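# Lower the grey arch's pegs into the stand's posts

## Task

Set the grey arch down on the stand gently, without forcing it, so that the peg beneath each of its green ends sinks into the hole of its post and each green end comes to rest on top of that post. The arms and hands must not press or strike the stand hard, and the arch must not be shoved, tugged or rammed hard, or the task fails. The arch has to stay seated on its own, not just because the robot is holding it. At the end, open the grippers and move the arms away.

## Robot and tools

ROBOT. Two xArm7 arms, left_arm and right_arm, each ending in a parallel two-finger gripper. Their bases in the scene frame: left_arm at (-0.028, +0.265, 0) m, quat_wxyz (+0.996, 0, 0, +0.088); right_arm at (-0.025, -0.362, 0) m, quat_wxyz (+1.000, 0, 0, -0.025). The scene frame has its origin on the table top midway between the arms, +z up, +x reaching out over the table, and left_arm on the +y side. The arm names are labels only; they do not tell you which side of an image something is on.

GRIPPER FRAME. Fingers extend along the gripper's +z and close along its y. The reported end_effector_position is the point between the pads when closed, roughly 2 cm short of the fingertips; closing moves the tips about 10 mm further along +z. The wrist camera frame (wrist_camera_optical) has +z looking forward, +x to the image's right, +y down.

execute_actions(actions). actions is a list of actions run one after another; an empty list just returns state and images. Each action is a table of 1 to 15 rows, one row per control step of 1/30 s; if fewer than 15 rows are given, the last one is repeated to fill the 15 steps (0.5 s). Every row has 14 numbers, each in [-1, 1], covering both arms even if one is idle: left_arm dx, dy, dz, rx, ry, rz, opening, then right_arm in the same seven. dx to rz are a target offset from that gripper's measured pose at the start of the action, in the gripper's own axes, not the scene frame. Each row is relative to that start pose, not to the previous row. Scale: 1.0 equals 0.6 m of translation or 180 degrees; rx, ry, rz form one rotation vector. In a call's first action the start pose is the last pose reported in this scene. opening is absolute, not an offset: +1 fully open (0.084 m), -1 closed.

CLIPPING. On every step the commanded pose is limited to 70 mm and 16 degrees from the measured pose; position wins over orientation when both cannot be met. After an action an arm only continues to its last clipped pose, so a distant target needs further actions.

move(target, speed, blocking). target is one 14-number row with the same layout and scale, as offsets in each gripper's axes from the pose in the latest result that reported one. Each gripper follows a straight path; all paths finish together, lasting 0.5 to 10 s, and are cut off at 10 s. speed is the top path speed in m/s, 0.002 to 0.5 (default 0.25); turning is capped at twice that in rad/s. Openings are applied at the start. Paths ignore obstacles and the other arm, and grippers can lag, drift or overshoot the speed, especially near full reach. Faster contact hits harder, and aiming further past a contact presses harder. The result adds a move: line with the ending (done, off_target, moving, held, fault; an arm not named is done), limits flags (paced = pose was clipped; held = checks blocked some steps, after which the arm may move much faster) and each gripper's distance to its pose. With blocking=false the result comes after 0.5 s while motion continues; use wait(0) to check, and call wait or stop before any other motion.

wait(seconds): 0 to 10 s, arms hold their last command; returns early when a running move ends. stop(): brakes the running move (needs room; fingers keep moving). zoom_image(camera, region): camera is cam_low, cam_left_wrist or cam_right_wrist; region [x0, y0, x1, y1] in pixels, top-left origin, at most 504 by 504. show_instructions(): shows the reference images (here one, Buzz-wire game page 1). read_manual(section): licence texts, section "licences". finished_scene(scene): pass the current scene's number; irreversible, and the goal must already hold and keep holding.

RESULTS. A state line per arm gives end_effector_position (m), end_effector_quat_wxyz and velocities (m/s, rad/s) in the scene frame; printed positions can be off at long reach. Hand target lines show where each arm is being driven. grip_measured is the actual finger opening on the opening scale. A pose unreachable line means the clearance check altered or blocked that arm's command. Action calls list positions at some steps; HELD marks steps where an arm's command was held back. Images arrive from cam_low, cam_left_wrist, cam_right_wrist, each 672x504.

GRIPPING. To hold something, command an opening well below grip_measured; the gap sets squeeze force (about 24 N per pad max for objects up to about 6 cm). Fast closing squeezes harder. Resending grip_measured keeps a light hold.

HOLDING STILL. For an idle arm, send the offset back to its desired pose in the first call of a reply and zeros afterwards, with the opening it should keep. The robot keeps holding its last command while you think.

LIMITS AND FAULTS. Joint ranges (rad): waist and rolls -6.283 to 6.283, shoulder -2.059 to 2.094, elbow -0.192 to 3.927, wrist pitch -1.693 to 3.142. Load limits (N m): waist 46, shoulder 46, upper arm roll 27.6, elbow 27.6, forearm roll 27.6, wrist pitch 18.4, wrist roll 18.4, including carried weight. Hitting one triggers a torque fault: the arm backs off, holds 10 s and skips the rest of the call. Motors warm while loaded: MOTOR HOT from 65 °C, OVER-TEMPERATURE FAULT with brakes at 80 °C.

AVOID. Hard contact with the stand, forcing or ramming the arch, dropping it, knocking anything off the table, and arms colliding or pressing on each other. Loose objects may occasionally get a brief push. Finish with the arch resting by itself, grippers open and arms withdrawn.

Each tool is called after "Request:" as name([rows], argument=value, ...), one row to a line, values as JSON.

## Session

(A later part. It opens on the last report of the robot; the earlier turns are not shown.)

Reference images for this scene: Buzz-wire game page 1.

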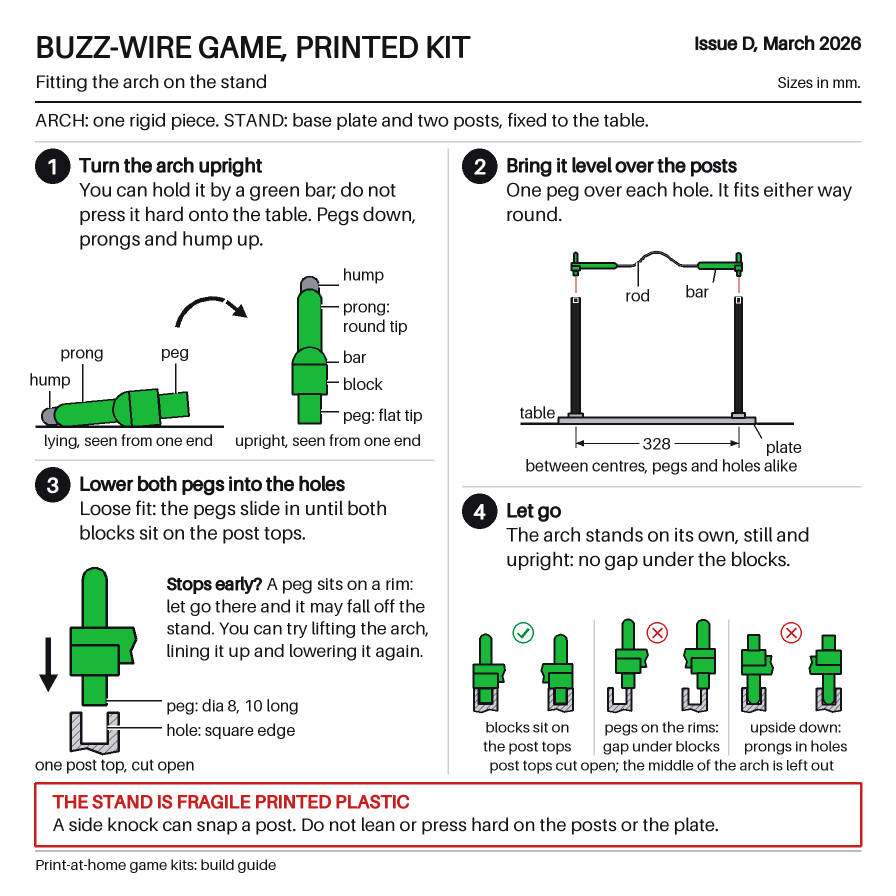

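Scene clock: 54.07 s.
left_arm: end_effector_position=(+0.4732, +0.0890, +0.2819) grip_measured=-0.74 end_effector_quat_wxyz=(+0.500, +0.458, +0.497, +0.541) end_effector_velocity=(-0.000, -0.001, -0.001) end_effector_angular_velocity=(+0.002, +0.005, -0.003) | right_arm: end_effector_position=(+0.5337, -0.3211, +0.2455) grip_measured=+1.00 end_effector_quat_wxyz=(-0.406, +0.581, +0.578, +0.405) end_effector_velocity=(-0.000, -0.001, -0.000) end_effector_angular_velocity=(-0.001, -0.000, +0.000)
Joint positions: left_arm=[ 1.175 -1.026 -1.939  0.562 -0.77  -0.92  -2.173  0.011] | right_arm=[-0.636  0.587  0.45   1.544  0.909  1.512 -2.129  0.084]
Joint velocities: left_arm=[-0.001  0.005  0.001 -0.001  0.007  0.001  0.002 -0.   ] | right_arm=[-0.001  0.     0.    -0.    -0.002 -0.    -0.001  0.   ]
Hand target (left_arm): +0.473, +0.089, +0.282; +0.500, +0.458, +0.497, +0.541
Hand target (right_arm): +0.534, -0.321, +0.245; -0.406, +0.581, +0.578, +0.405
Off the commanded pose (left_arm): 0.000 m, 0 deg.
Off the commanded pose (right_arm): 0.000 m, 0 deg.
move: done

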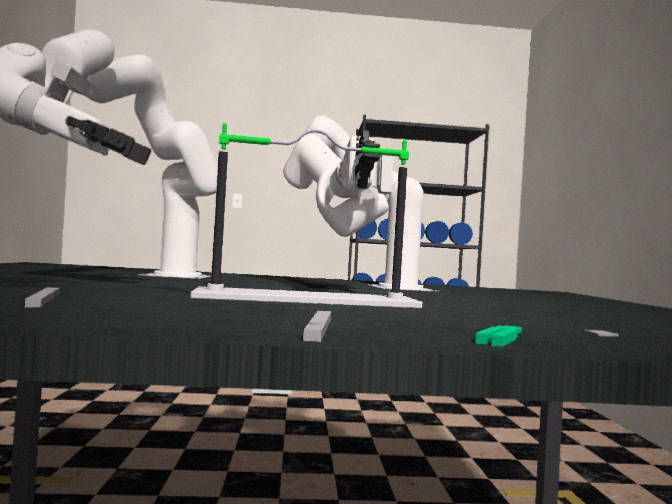

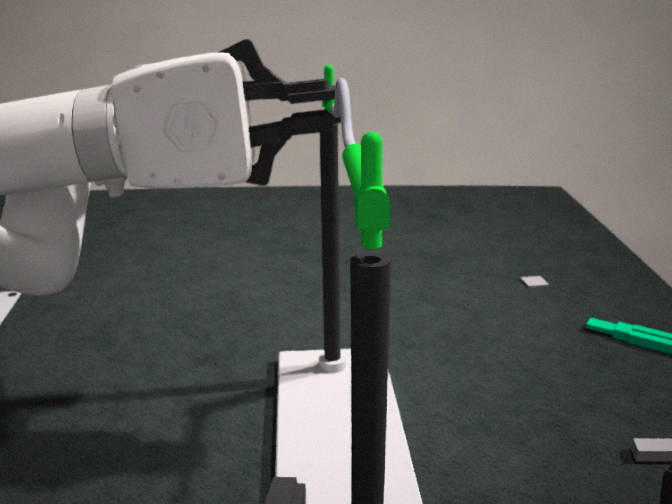

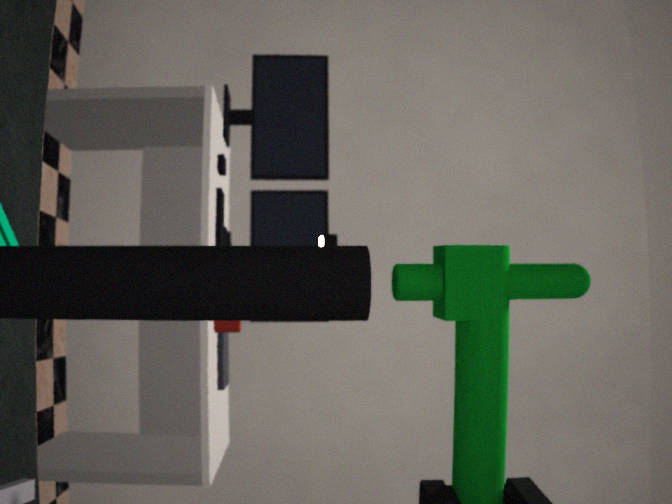

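Request:
move(target=[-0.0004,-0.0133,-0.0011,0,-0.0005,0,-1,0,0,0,0,0,0,1], speed=0.01)

Request:
zoom_image(camera="cam_left_wrist", region=[290,50,420,300])

Scene clock: 59.27 s.
left_arm: end_effector_position=(+0.4733, +0.0888, +0.2748) grip_measured=-0.74 end_effector_quat_wxyz=(+0.501, +0.457, +0.496, +0.541) end_effector_velocity=(+0.000, +0.000, -0.001) end_effector_angular_velocity=(-0.001, -0.001, +0.001) | right_arm: end_effector_position=(+0.5337, -0.3211, +0.2455) grip_measured=+1.00 end_effector_quat_wxyz=(-0.406, +0.581, +0.578, +0.405) end_effector_velocity=(-0.000, +0.000, -0.000) end_effector_angular_velocity=(+0.000, +0.001, +0.001)
Joint positions: left_arm=[ 1.19  -1.044 -1.961  0.566 -0.78  -0.932 -2.188  0.011] | right_arm=[-0.636  0.587  0.45   1.544  0.909  1.512 -2.129  0.084]
Joint velocities: left_arm=[ 0.004 -0.003 -0.004  0.002 -0.003 -0.001 -0.002  0.   ] | right_arm=[-0.     0.     0.    -0.001 -0.    -0.    -0.001  0.   ]
Hand target (left_arm): +0.473, +0.089, +0.274; +0.501, +0.458, +0.497, +0.541
Hand target (right_arm): +0.534, -0.321, +0.245; -0.406, +0.581, +0.578, +0.405
Off the commanded pose (left_arm): 0.001 m, 0 deg.
Off the commanded pose (right_arm): 0.000 m, 0 deg.
move: done

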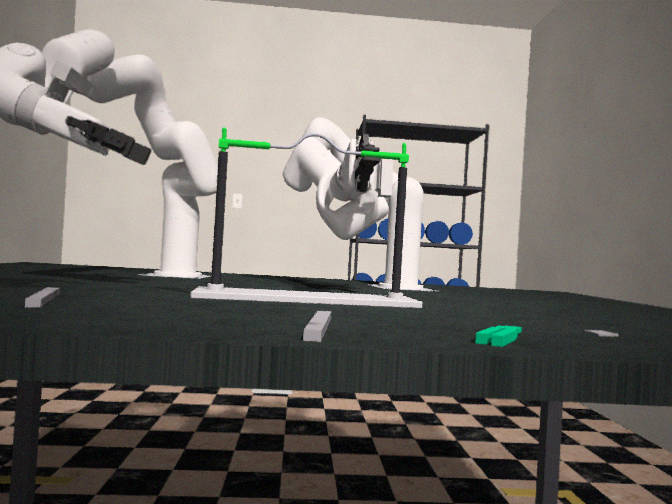

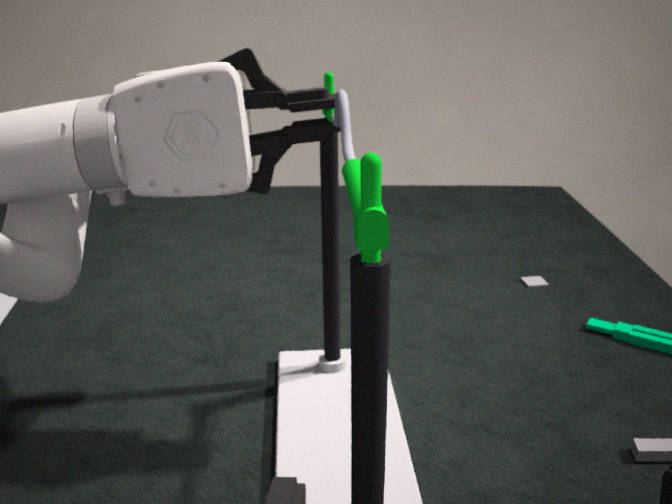

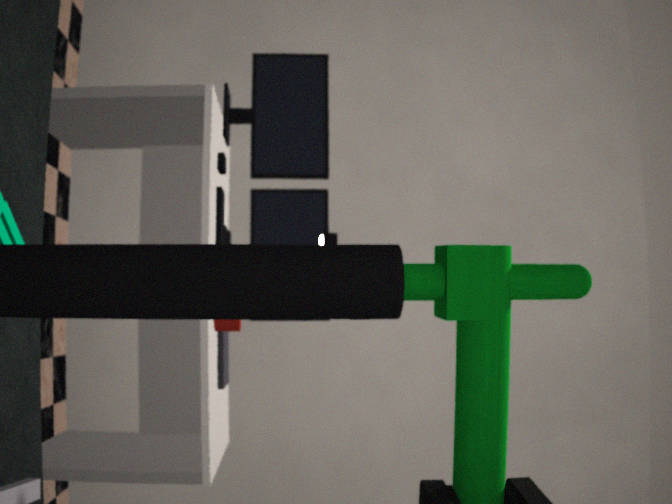

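Region (290, 50, 420, 300) of cam_left_wrist's 672x504 image, scaled by 2.016, with more detail than that image has; it fills the left 262 columns of this view, and the rest is white.

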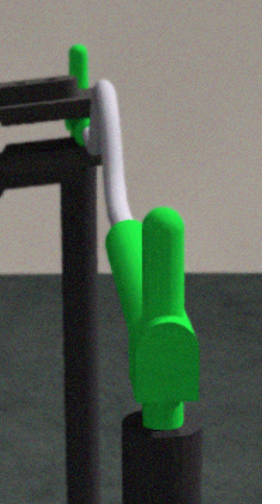

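Request:
move(target=[0,-0.005,-0.0004,0,0,0,-1,0,0,0,0,0,0,1], speed=0.006)

Scene clock: 65.33 s.
left_arm: end_effector_position=(+0.4733, +0.0886, +0.2725) grip_measured=-0.74 end_effector_quat_wxyz=(+0.502, +0.457, +0.496, +0.541) end_effector_velocity=(+0.000, +0.000, -0.001) end_effector_angular_velocity=(-0.001, -0.000, +0.001) | right_arm: end_effector_position=(+0.5337, -0.3211, +0.2455) grip_measured=+1.00 end_effector_quat_wxyz=(-0.406, +0.581, +0.578, +0.405) end_effector_velocity=(-0.000, +0.001, -0.000) end_effector_angular_velocity=(+0.000, +0.001, +0.001)
Joint positions: left_arm=[ 1.195 -1.051 -1.969  0.568 -0.785 -0.936 -2.192  0.012] | right_arm=[-0.636  0.587  0.45   1.544  0.909  1.512 -2.129  0.084]
Joint velocities: left_arm=[ 0.002 -0.003 -0.003  0.001 -0.003 -0.    -0.002  0.   ] | right_arm=[ 0.001 -0.     0.    -0.001 -0.    -0.     0.001 -0.   ]
Hand target (left_arm): +0.473, +0.089, +0.272; +0.501, +0.457, +0.496, +0.541
Hand target (right_arm): +0.534, -0.321, +0.245; -0.406, +0.581, +0.578, +0.405
Off the commanded pose (left_arm): 0.001 m, 0 deg.
Off the commanded pose (right_arm): 0.000 m, 0 deg.
move: done

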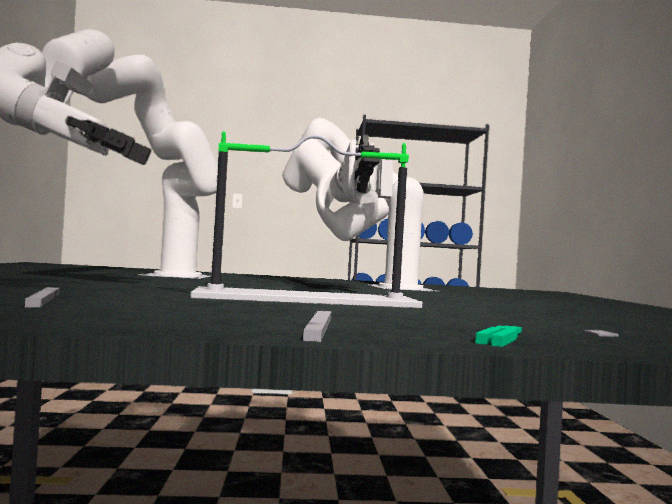

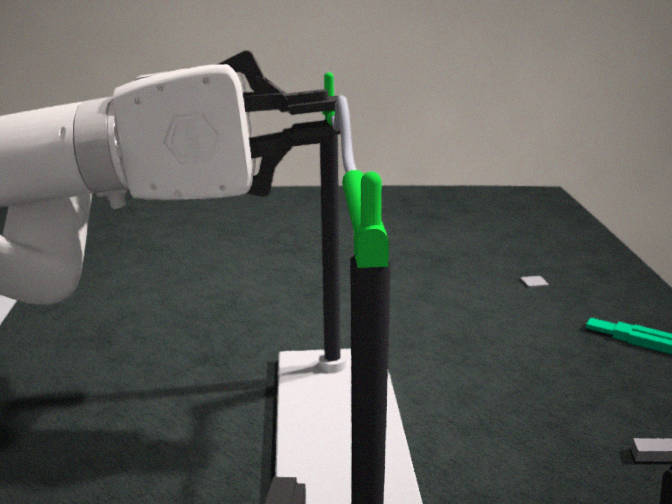

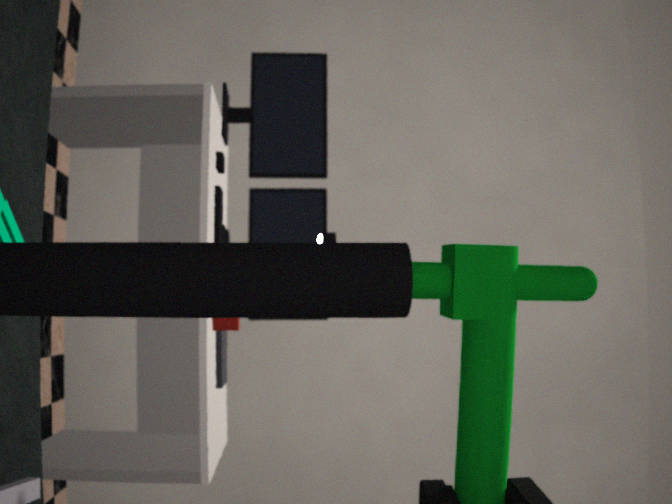

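Request:
move(target=[0,0.005,0.0004,0,0,0,-1,0,0.11,0,0,0,0,1], speed=0.1)

Request:
zoom_image(camera="cam_left_wrist", region=[200,50,320,170])

Scene clock: 70.40 s.
left_arm: end_effector_position=(+0.4732, +0.0889, +0.2747) grip_measured=-0.74 end_effector_quat_wxyz=(+0.501, +0.458, +0.497, +0.541) end_effector_velocity=(+0.000, +0.000, +0.001) end_effector_angular_velocity=(+0.000, -0.003, +0.001) | right_arm: end_effector_position=(+0.5996, -0.3211, +0.2454) grip_measured=+1.00 end_effector_quat_wxyz=(-0.406, +0.581, +0.578, +0.405) end_effector_velocity=(+0.001, +0.001, +0.000) end_effector_angular_velocity=(+0.002, +0.002, +0.003)
Joint positions: left_arm=[ 1.19  -1.044 -1.961  0.566 -0.78  -0.932 -2.188  0.011] | right_arm=[-0.534  0.82   0.447  1.902  0.851  1.535 -1.994  0.084]
Joint velocities: left_arm=[ 0.001 -0.001  0.003  0.001  0.001 -0.001 -0.    -0.   ] | right_arm=[ 0.004  0.008  0.     0.013 -0.002  0.005  0.005 -0.   ]
Hand target (left_arm): +0.473, +0.089, +0.276; +0.502, +0.457, +0.496, +0.541
Hand target (right_arm): +0.600, -0.321, +0.245; -0.406, +0.581, +0.578, +0.405
Off the commanded pose (left_arm): 0.001 m, 0 deg.
Off the commanded pose (right_arm): 0.000 m, 0 deg.
move: done

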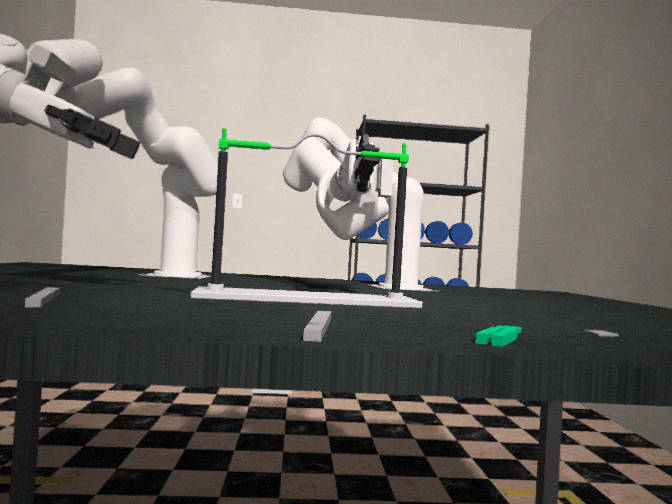

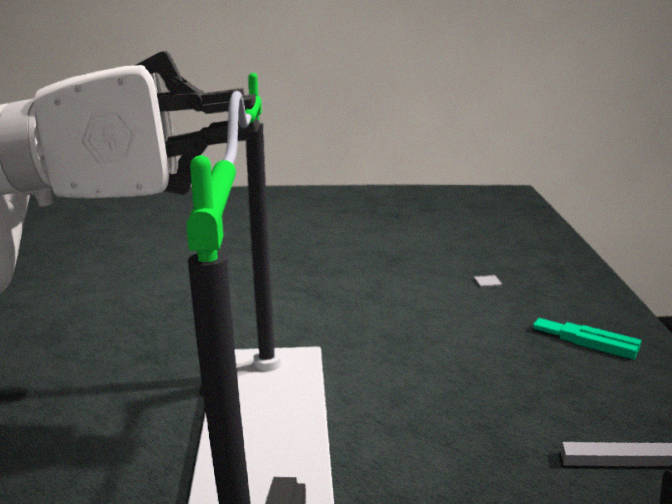

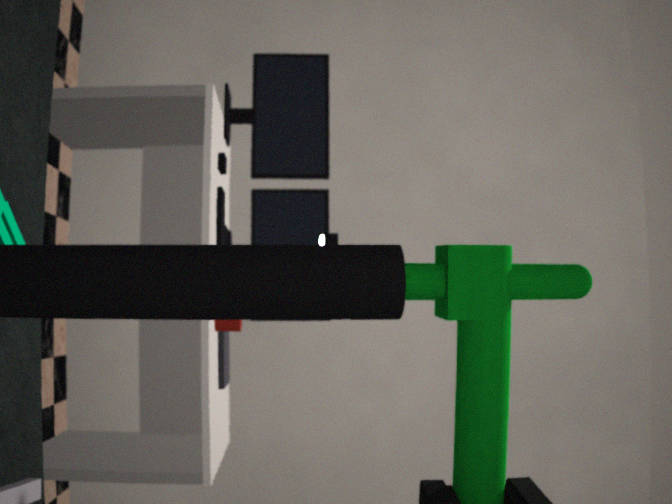

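Region (200, 50, 320, 170) of cam_left_wrist's 672x504 image, scaled by 4.200, with more detail than that image has.

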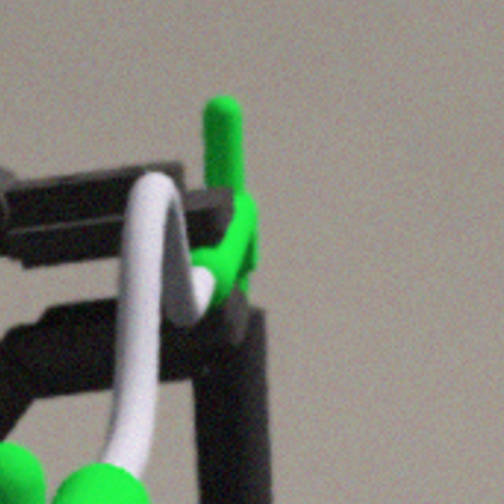

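Request:
move(target=[0,0.001,-0.001,0,0.0007,0,-1,0,0,0,0,0,0,1], speed=0.01)

Request:
move(target=[0,-0.004,-0.0003,0,0,0,-1,0,0,0,0,0,0,1], speed=0.006)

Scene clock: 73.83 s.
left_arm: end_effector_position=(+0.4725, +0.0886, +0.2752) grip_measured=-0.74 end_effector_quat_wxyz=(+0.501, +0.457, +0.497, +0.542) end_effector_velocity=(-0.000, +0.001, +0.000) end_effector_angular_velocity=(-0.002, -0.000, +0.003) | right_arm: end_effector_position=(+0.5996, -0.3211, +0.2454) grip_measured=+1.00 end_effector_quat_wxyz=(-0.406, +0.581, +0.578, +0.405) end_effector_velocity=(-0.000, +0.000, -0.000) end_effector_angular_velocity=(+0.001, +0.000, +0.000)
Joint positions: left_arm=[ 1.185 -1.044 -1.96   0.565 -0.785 -0.928 -2.184  0.011] | right_arm=[-0.534  0.82   0.447  1.902  0.851  1.535 -1.994  0.084]
Joint velocities: left_arm=[-0.001  0.     0.    -0.001 -0.003  0.001  0.001  0.   ] | right_arm=[ 0.    -0.    -0.    -0.001  0.001 -0.    -0.     0.   ]
Hand target (left_arm): +0.473, +0.089, +0.275; +0.501, +0.457, +0.497, +0.542
Hand target (right_arm): +0.600, -0.321, +0.245; -0.406, +0.581, +0.578, +0.405
Off the commanded pose (left_arm): 0.000 m, 0 deg.
Off the commanded pose (right_arm): 0.000 m, 0 deg.
move: done

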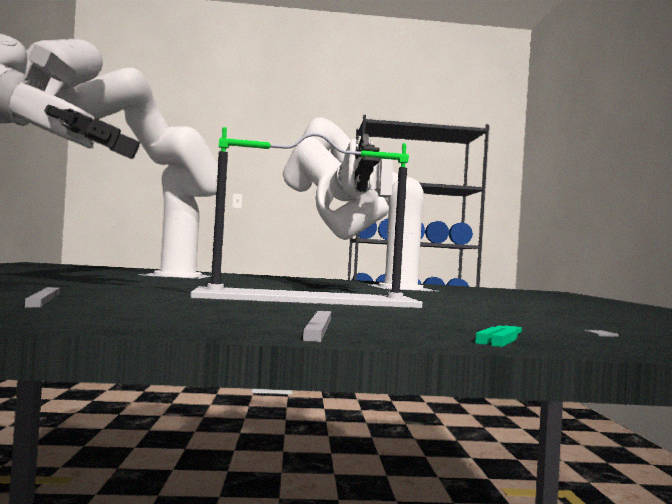

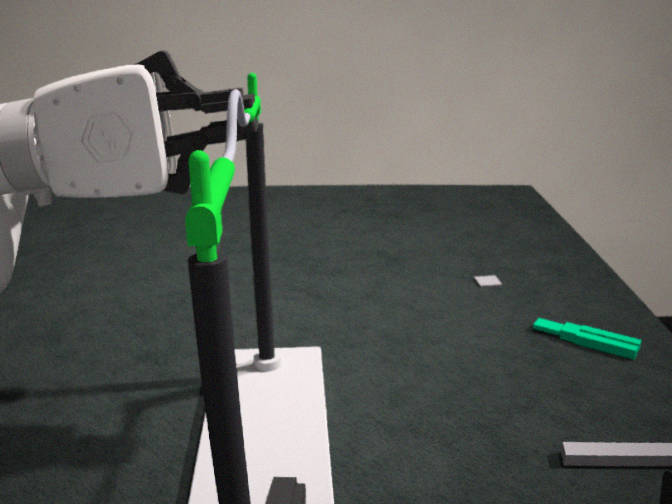

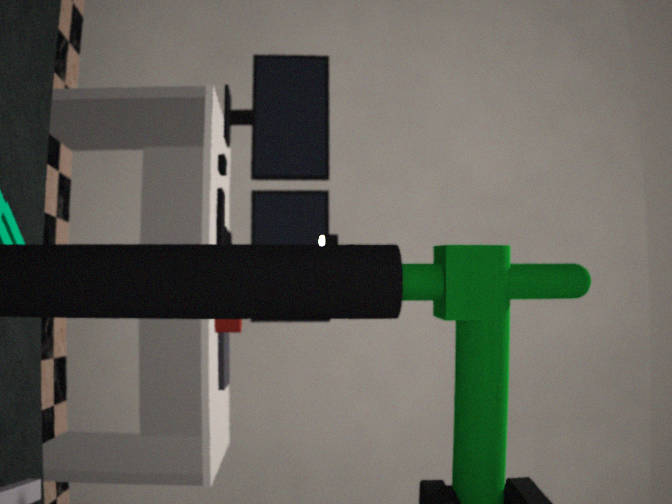

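Scene clock: 74.53 s.
left_arm: end_effector_position=(+0.4726, +0.0887, +0.2729) grip_measured=-0.74 end_effector_quat_wxyz=(+0.501, +0.457, +0.497, +0.542) end_effector_velocity=(-0.000, +0.001, -0.001) end_effector_angular_velocity=(+0.001, -0.002, +0.002) | right_arm: end_effector_position=(+0.5996, -0.3211, +0.2454) grip_measured=+1.00 end_effector_quat_wxyz=(-0.406, +0.581, +0.578, +0.405) end_effector_velocity=(-0.000, +0.000, -0.000) end_effector_angular_velocity=(-0.001, -0.001, +0.001)
Joint positions: left_arm=[ 1.189 -1.049 -1.967  0.567 -0.789 -0.93  -2.188  0.011] | right_arm=[-0.534  0.82   0.447  1.902  0.851  1.535 -1.994  0.084]
Joint velocities: left_arm=[ 0.002 -0.003 -0.002  0.    -0.004 -0.001 -0.001  0.   ] | right_arm=[ 0.    -0.    -0.    -0.    -0.001 -0.    -0.001  0.   ]
Hand target (left_arm): +0.473, +0.089, +0.273; +0.501, +0.457, +0.497, +0.542
Hand target (right_arm): +0.600, -0.321, +0.245; -0.406, +0.581, +0.578, +0.405
Off the commanded pose (left_arm): 0.000 m, 0 deg.
Off the commanded pose (right_arm): 0.000 m, 0 deg.
move: done

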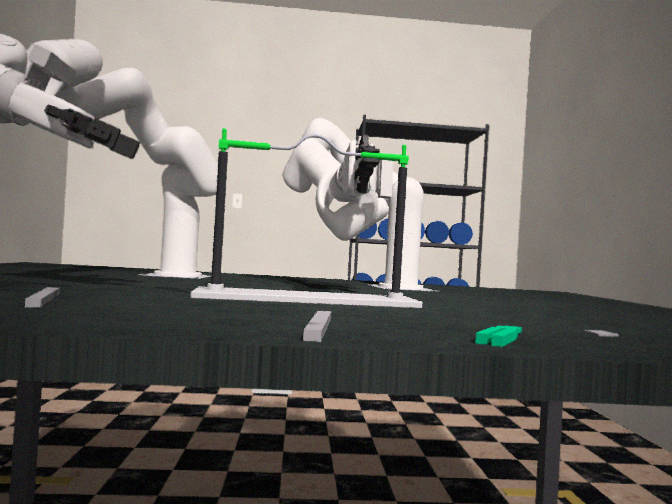

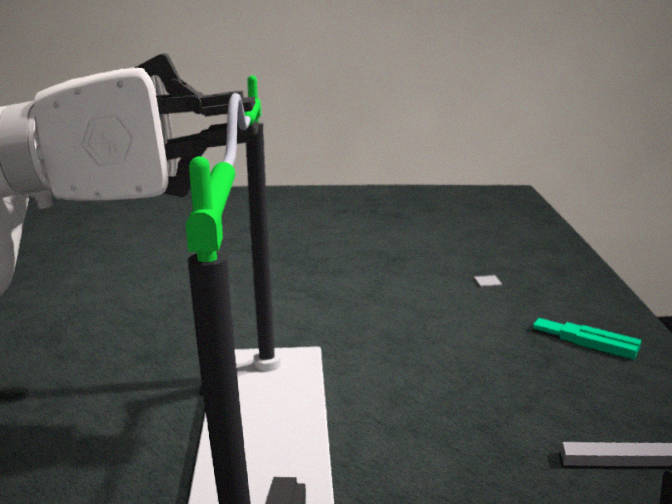

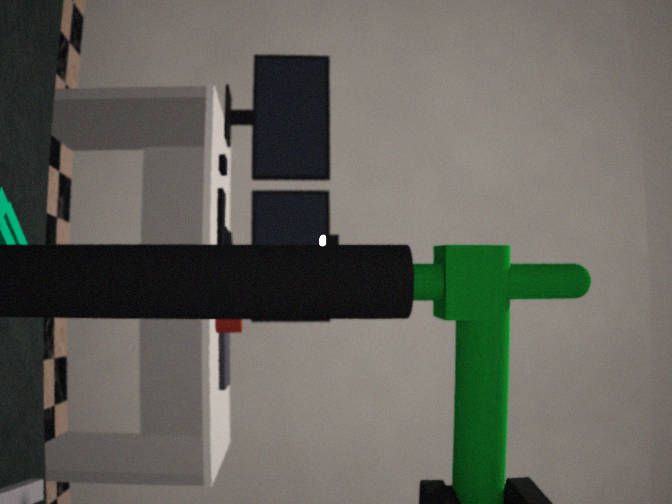

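Request:
move(target=[0,-0.005,-0.0004,0,0,0,-1,0,0,0,0,0,0,1], speed=0.006)

Request:
zoom_image(camera="cam_left_wrist", region=[160,140,280,290])

Scene clock: 76.97 s.
left_arm: end_effector_position=(+0.4726, +0.0887, +0.2699) grip_measured=-0.74 end_effector_quat_wxyz=(+0.501, +0.457, +0.497, +0.542) end_effector_velocity=(+0.000, +0.000, -0.001) end_effector_angular_velocity=(-0.000, -0.001, +0.001) | right_arm: end_effector_position=(+0.5996, -0.3211, +0.2454) grip_measured=+1.00 end_effector_quat_wxyz=(-0.406, +0.581, +0.578, +0.405) end_effector_velocity=(-0.000, -0.001, -0.000) end_effector_angular_velocity=(-0.001, +0.000, -0.000)
Joint positions: left_arm=[ 1.194 -1.056 -1.975  0.569 -0.793 -0.933 -2.193  0.011] | right_arm=[-0.534  0.82   0.447  1.902  0.851  1.535 -1.994  0.084]
Joint velocities: left_arm=[ 0.002 -0.002 -0.002  0.001 -0.001 -0.001 -0.002  0.   ] | right_arm=[-0.001  0.    -0.     0.    -0.001  0.    -0.    -0.   ]
Hand target (left_arm): +0.473, +0.089, +0.270; +0.501, +0.457, +0.497, +0.542
Hand target (right_arm): +0.600, -0.321, +0.245; -0.406, +0.581, +0.578, +0.405
Off the commanded pose (left_arm): 0.000 m, 0 deg.
Off the commanded pose (right_arm): 0.000 m, 0 deg.
move: done

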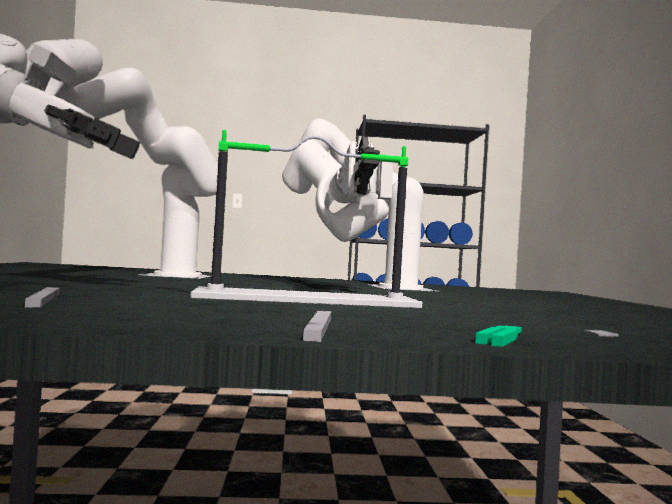

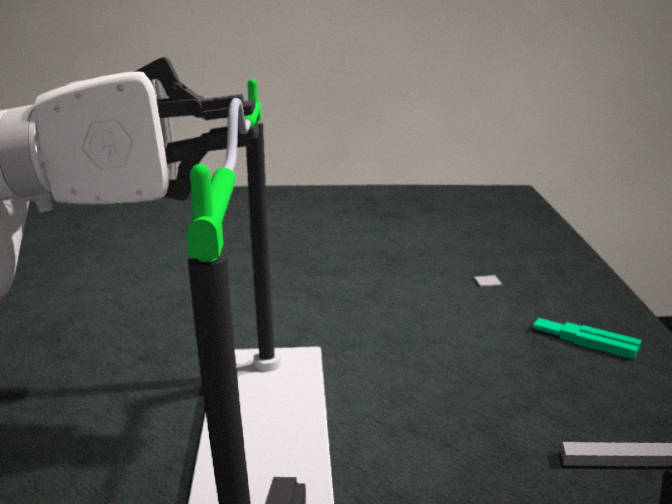

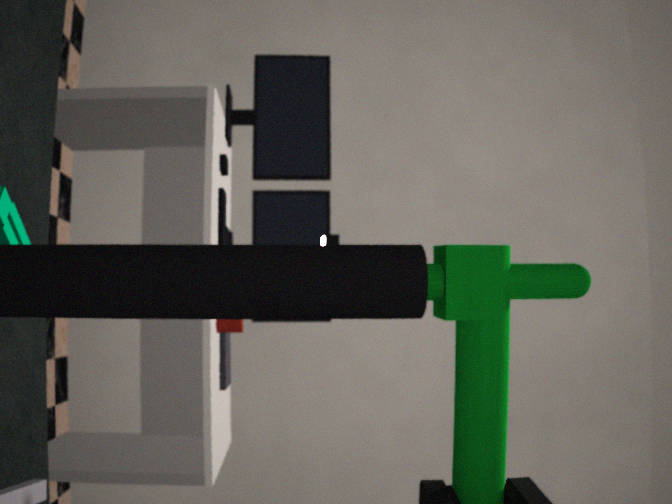

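Region (160, 140, 280, 290) of cam_left_wrist's 672x504 image, scaled by 3.360, with more detail than that image has; it fills the left 403 columns of this view, and the rest is white.

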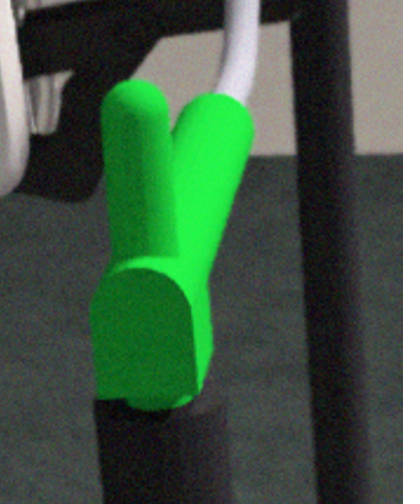

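Both in; about 4 mm left.

Request:
move(target=[0,-0.005,-0.0004,0,0,0,-1,0,0,0,0,0,0,1], speed=0.008)

Request:
move(target=[0,0,0,0,0,0,-0.2,0,0,0,0,0,0,1])

Request:
move(target=[0,0,-0.12,0,0,0,-0.2,0,0,-0.05,0,0,0,1], speed=0.2)

Request:
zoom_image(camera="cam_low", region=[200,100,430,200])

Scene clock: 83.10 s.
left_arm: end_effector_position=(+0.4726, +0.0887, +0.2669) grip_measured=-0.74 end_effector_quat_wxyz=(+0.501, +0.457, +0.497, +0.542) end_effector_velocity=(+0.000, +0.001, +0.000) end_effector_angular_velocity=(-0.002, -0.003, +0.002) | right_arm: end_effector_position=(+0.5996, -0.3211, +0.2454) grip_measured=+1.00 end_effector_quat_wxyz=(-0.406, +0.581, +0.578, +0.405) end_effector_velocity=(-0.000, +0.000, +0.000) end_effector_angular_velocity=(+0.001, +0.002, -0.000)
Joint positions: left_arm=[ 1.199 -1.064 -1.984  0.57  -0.798 -0.936 -2.198  0.011] | right_arm=[-0.534  0.82   0.447  1.902  0.851  1.535 -1.994  0.084]
Joint velocities: left_arm=[ 0.002 -0.002 -0.001  0.002 -0.004 -0.001 -0.001 -0.   ] | right_arm=[ 0.    -0.     0.    -0.     0.     0.     0.001  0.   ]
Hand target (left_arm): +0.473, +0.089, +0.267; +0.501, +0.457, +0.497, +0.542
Hand target (right_arm): +0.600, -0.321, +0.245; -0.406, +0.581, +0.578, +0.405
Off the commanded pose (left_arm): 0.000 m, 0 deg.
Off the commanded pose (right_arm): 0.000 m, 0 deg.
move: done

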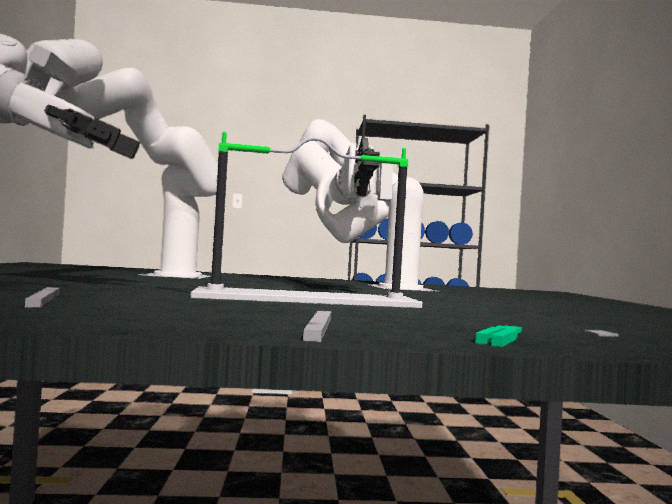

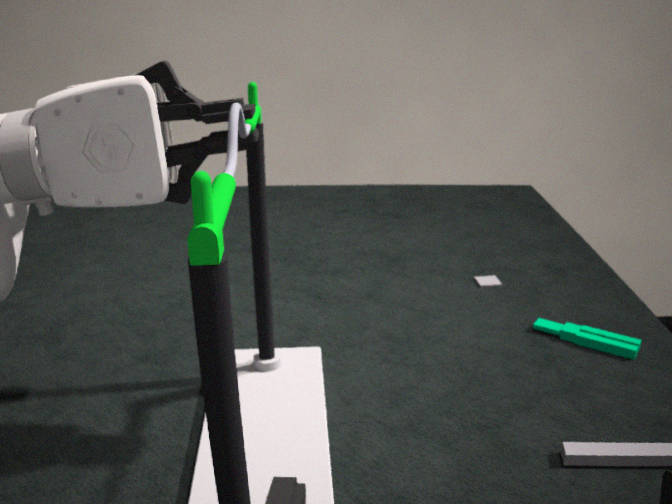

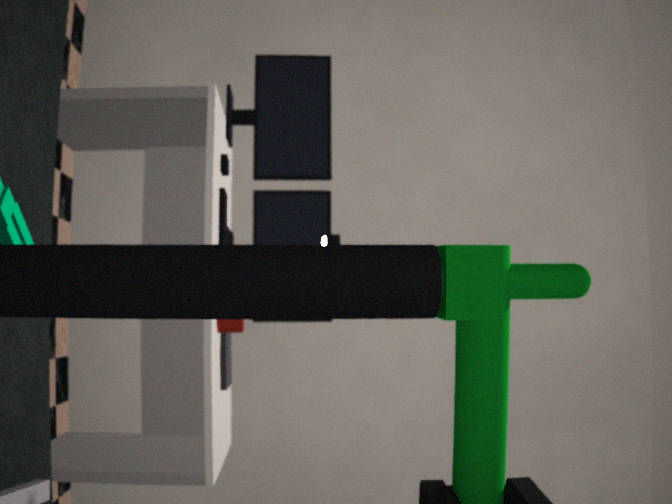

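Scene clock: 83.60 s.
left_arm: end_effector_position=(+0.4726, +0.0887, +0.2670) grip_measured=-0.21 end_effector_quat_wxyz=(+0.501, +0.457, +0.497, +0.542) end_effector_velocity=(+0.000, +0.000, -0.000) end_effector_angular_velocity=(+0.001, +0.000, +0.000) | right_arm: end_effector_position=(+0.5996, -0.3211, +0.2454) grip_measured=+1.00 end_effector_quat_wxyz=(-0.406, +0.581, +0.578, +0.405) end_effector_velocity=(-0.000, -0.000, -0.000) end_effector_angular_velocity=(-0.001, +0.001, +0.000)
Joint positions: left_arm=[ 1.199 -1.064 -1.984  0.571 -0.798 -0.936 -2.198  0.035] | right_arm=[-0.534  0.82   0.447  1.902  0.851  1.535 -1.994  0.084]
Joint velocities: left_arm=[ 0.    -0.001 -0.     0.001 -0.     0.001  0.     0.   ] | right_arm=[-0.    -0.     0.     0.    -0.001 -0.     0.001  0.   ]
Hand target (left_arm): +0.473, +0.089, +0.267; +0.501, +0.457, +0.497, +0.542
Hand target (right_arm): +0.600, -0.321, +0.245; -0.406, +0.581, +0.578, +0.405
Off the commanded pose (left_arm): 0.000 m, 0 deg.
Off the commanded pose (right_arm): 0.000 m, 0 deg.
move: done

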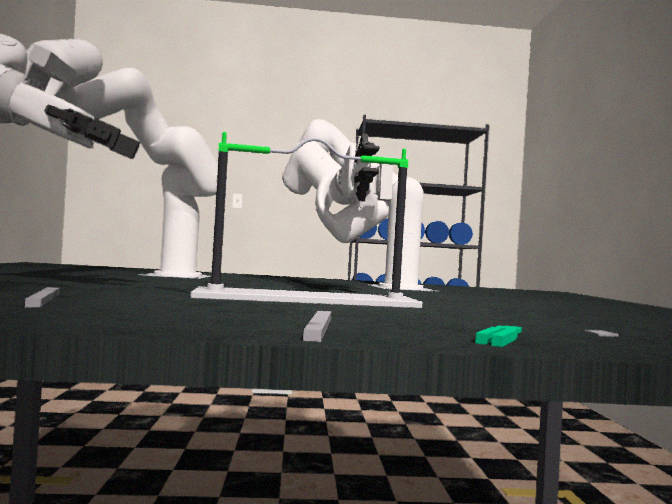

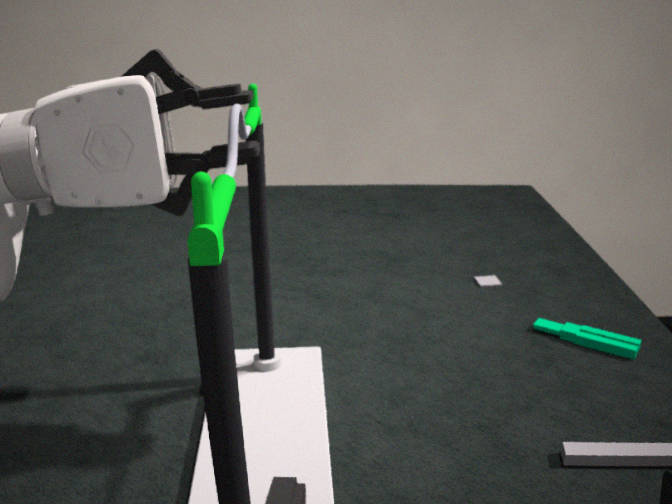

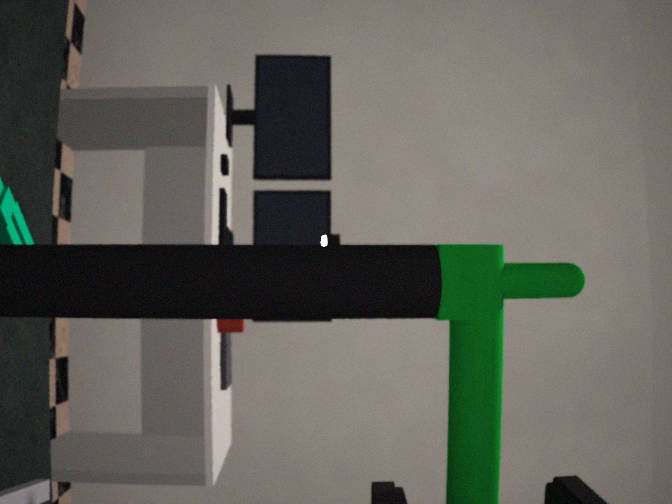

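Scene clock: 84.53 s.
left_arm: end_effector_position=(+0.4013, +0.0831, +0.2604) grip_measured=-0.21 end_effector_quat_wxyz=(+0.501, +0.457, +0.497, +0.541) end_effector_velocity=(-0.002, -0.000, -0.000) end_effector_angular_velocity=(+0.003, +0.001, +0.003) | right_arm: end_effector_position=(+0.5996, -0.3491, +0.2556) grip_measured=+1.00 end_effector_quat_wxyz=(-0.406, +0.581, +0.578, +0.405) end_effector_velocity=(+0.001, -0.003, +0.000) end_effector_angular_velocity=(-0.002, -0.002, -0.004)
Joint positions: left_arm=[ 0.954 -1.022 -2.03   0.412 -1.017 -0.931 -2.122  0.035] | right_arm=[-0.559  0.85   0.438  1.984  0.833  1.603 -1.971  0.084]
Joint velocities: left_arm=[-0.01  -0.001 -0.003 -0.    -0.016  0.007  0.011  0.   ] | right_arm=[-0.003  0.001 -0.002  0.004 -0.     0.001 -0.    -0.   ]
Hand target (left_arm): +0.401, +0.083, +0.260; +0.501, +0.457, +0.497, +0.541
Hand target (right_arm): +0.600, -0.349, +0.256; -0.406, +0.581, +0.578, +0.405
Off the commanded pose (left_arm): 0.000 m, 0 deg.
Off the commanded pose (right_arm): 0.000 m, 0 deg.
move: done

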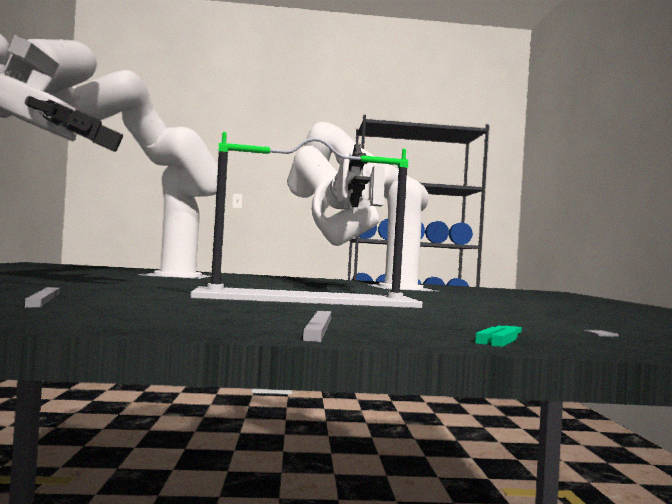

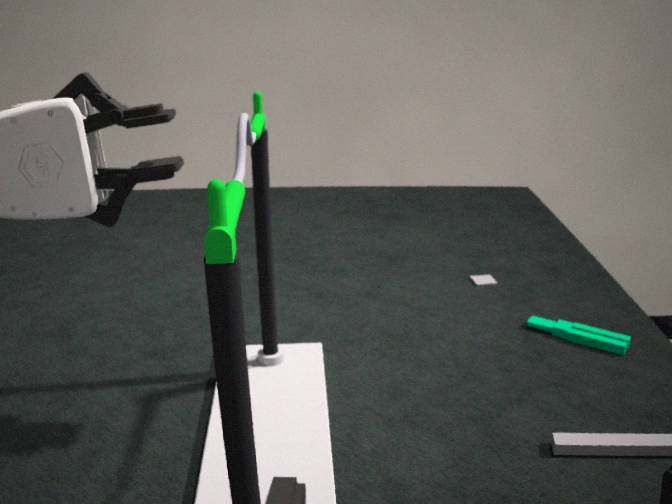

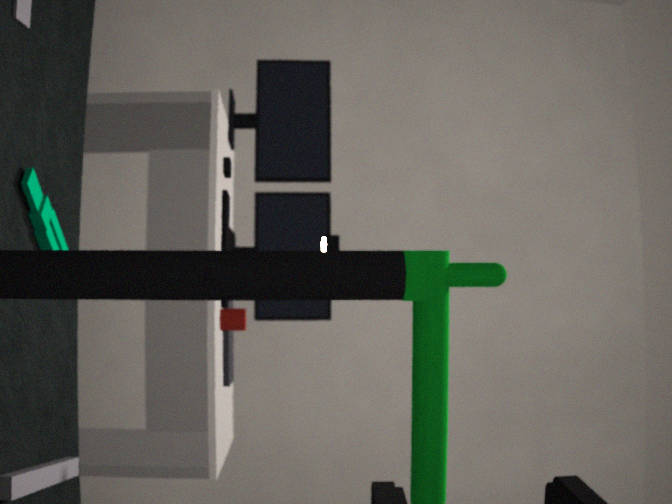

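Region (200, 100, 430, 200) of cam_low's 672x504 image, scaled by 2.191, with more detail than that image has; it fills the top 219 rows of this view, and the rest is white.

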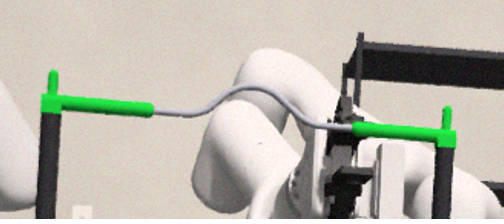

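Request:
finished_scene(scene=2)

The scene is finished: the task was done.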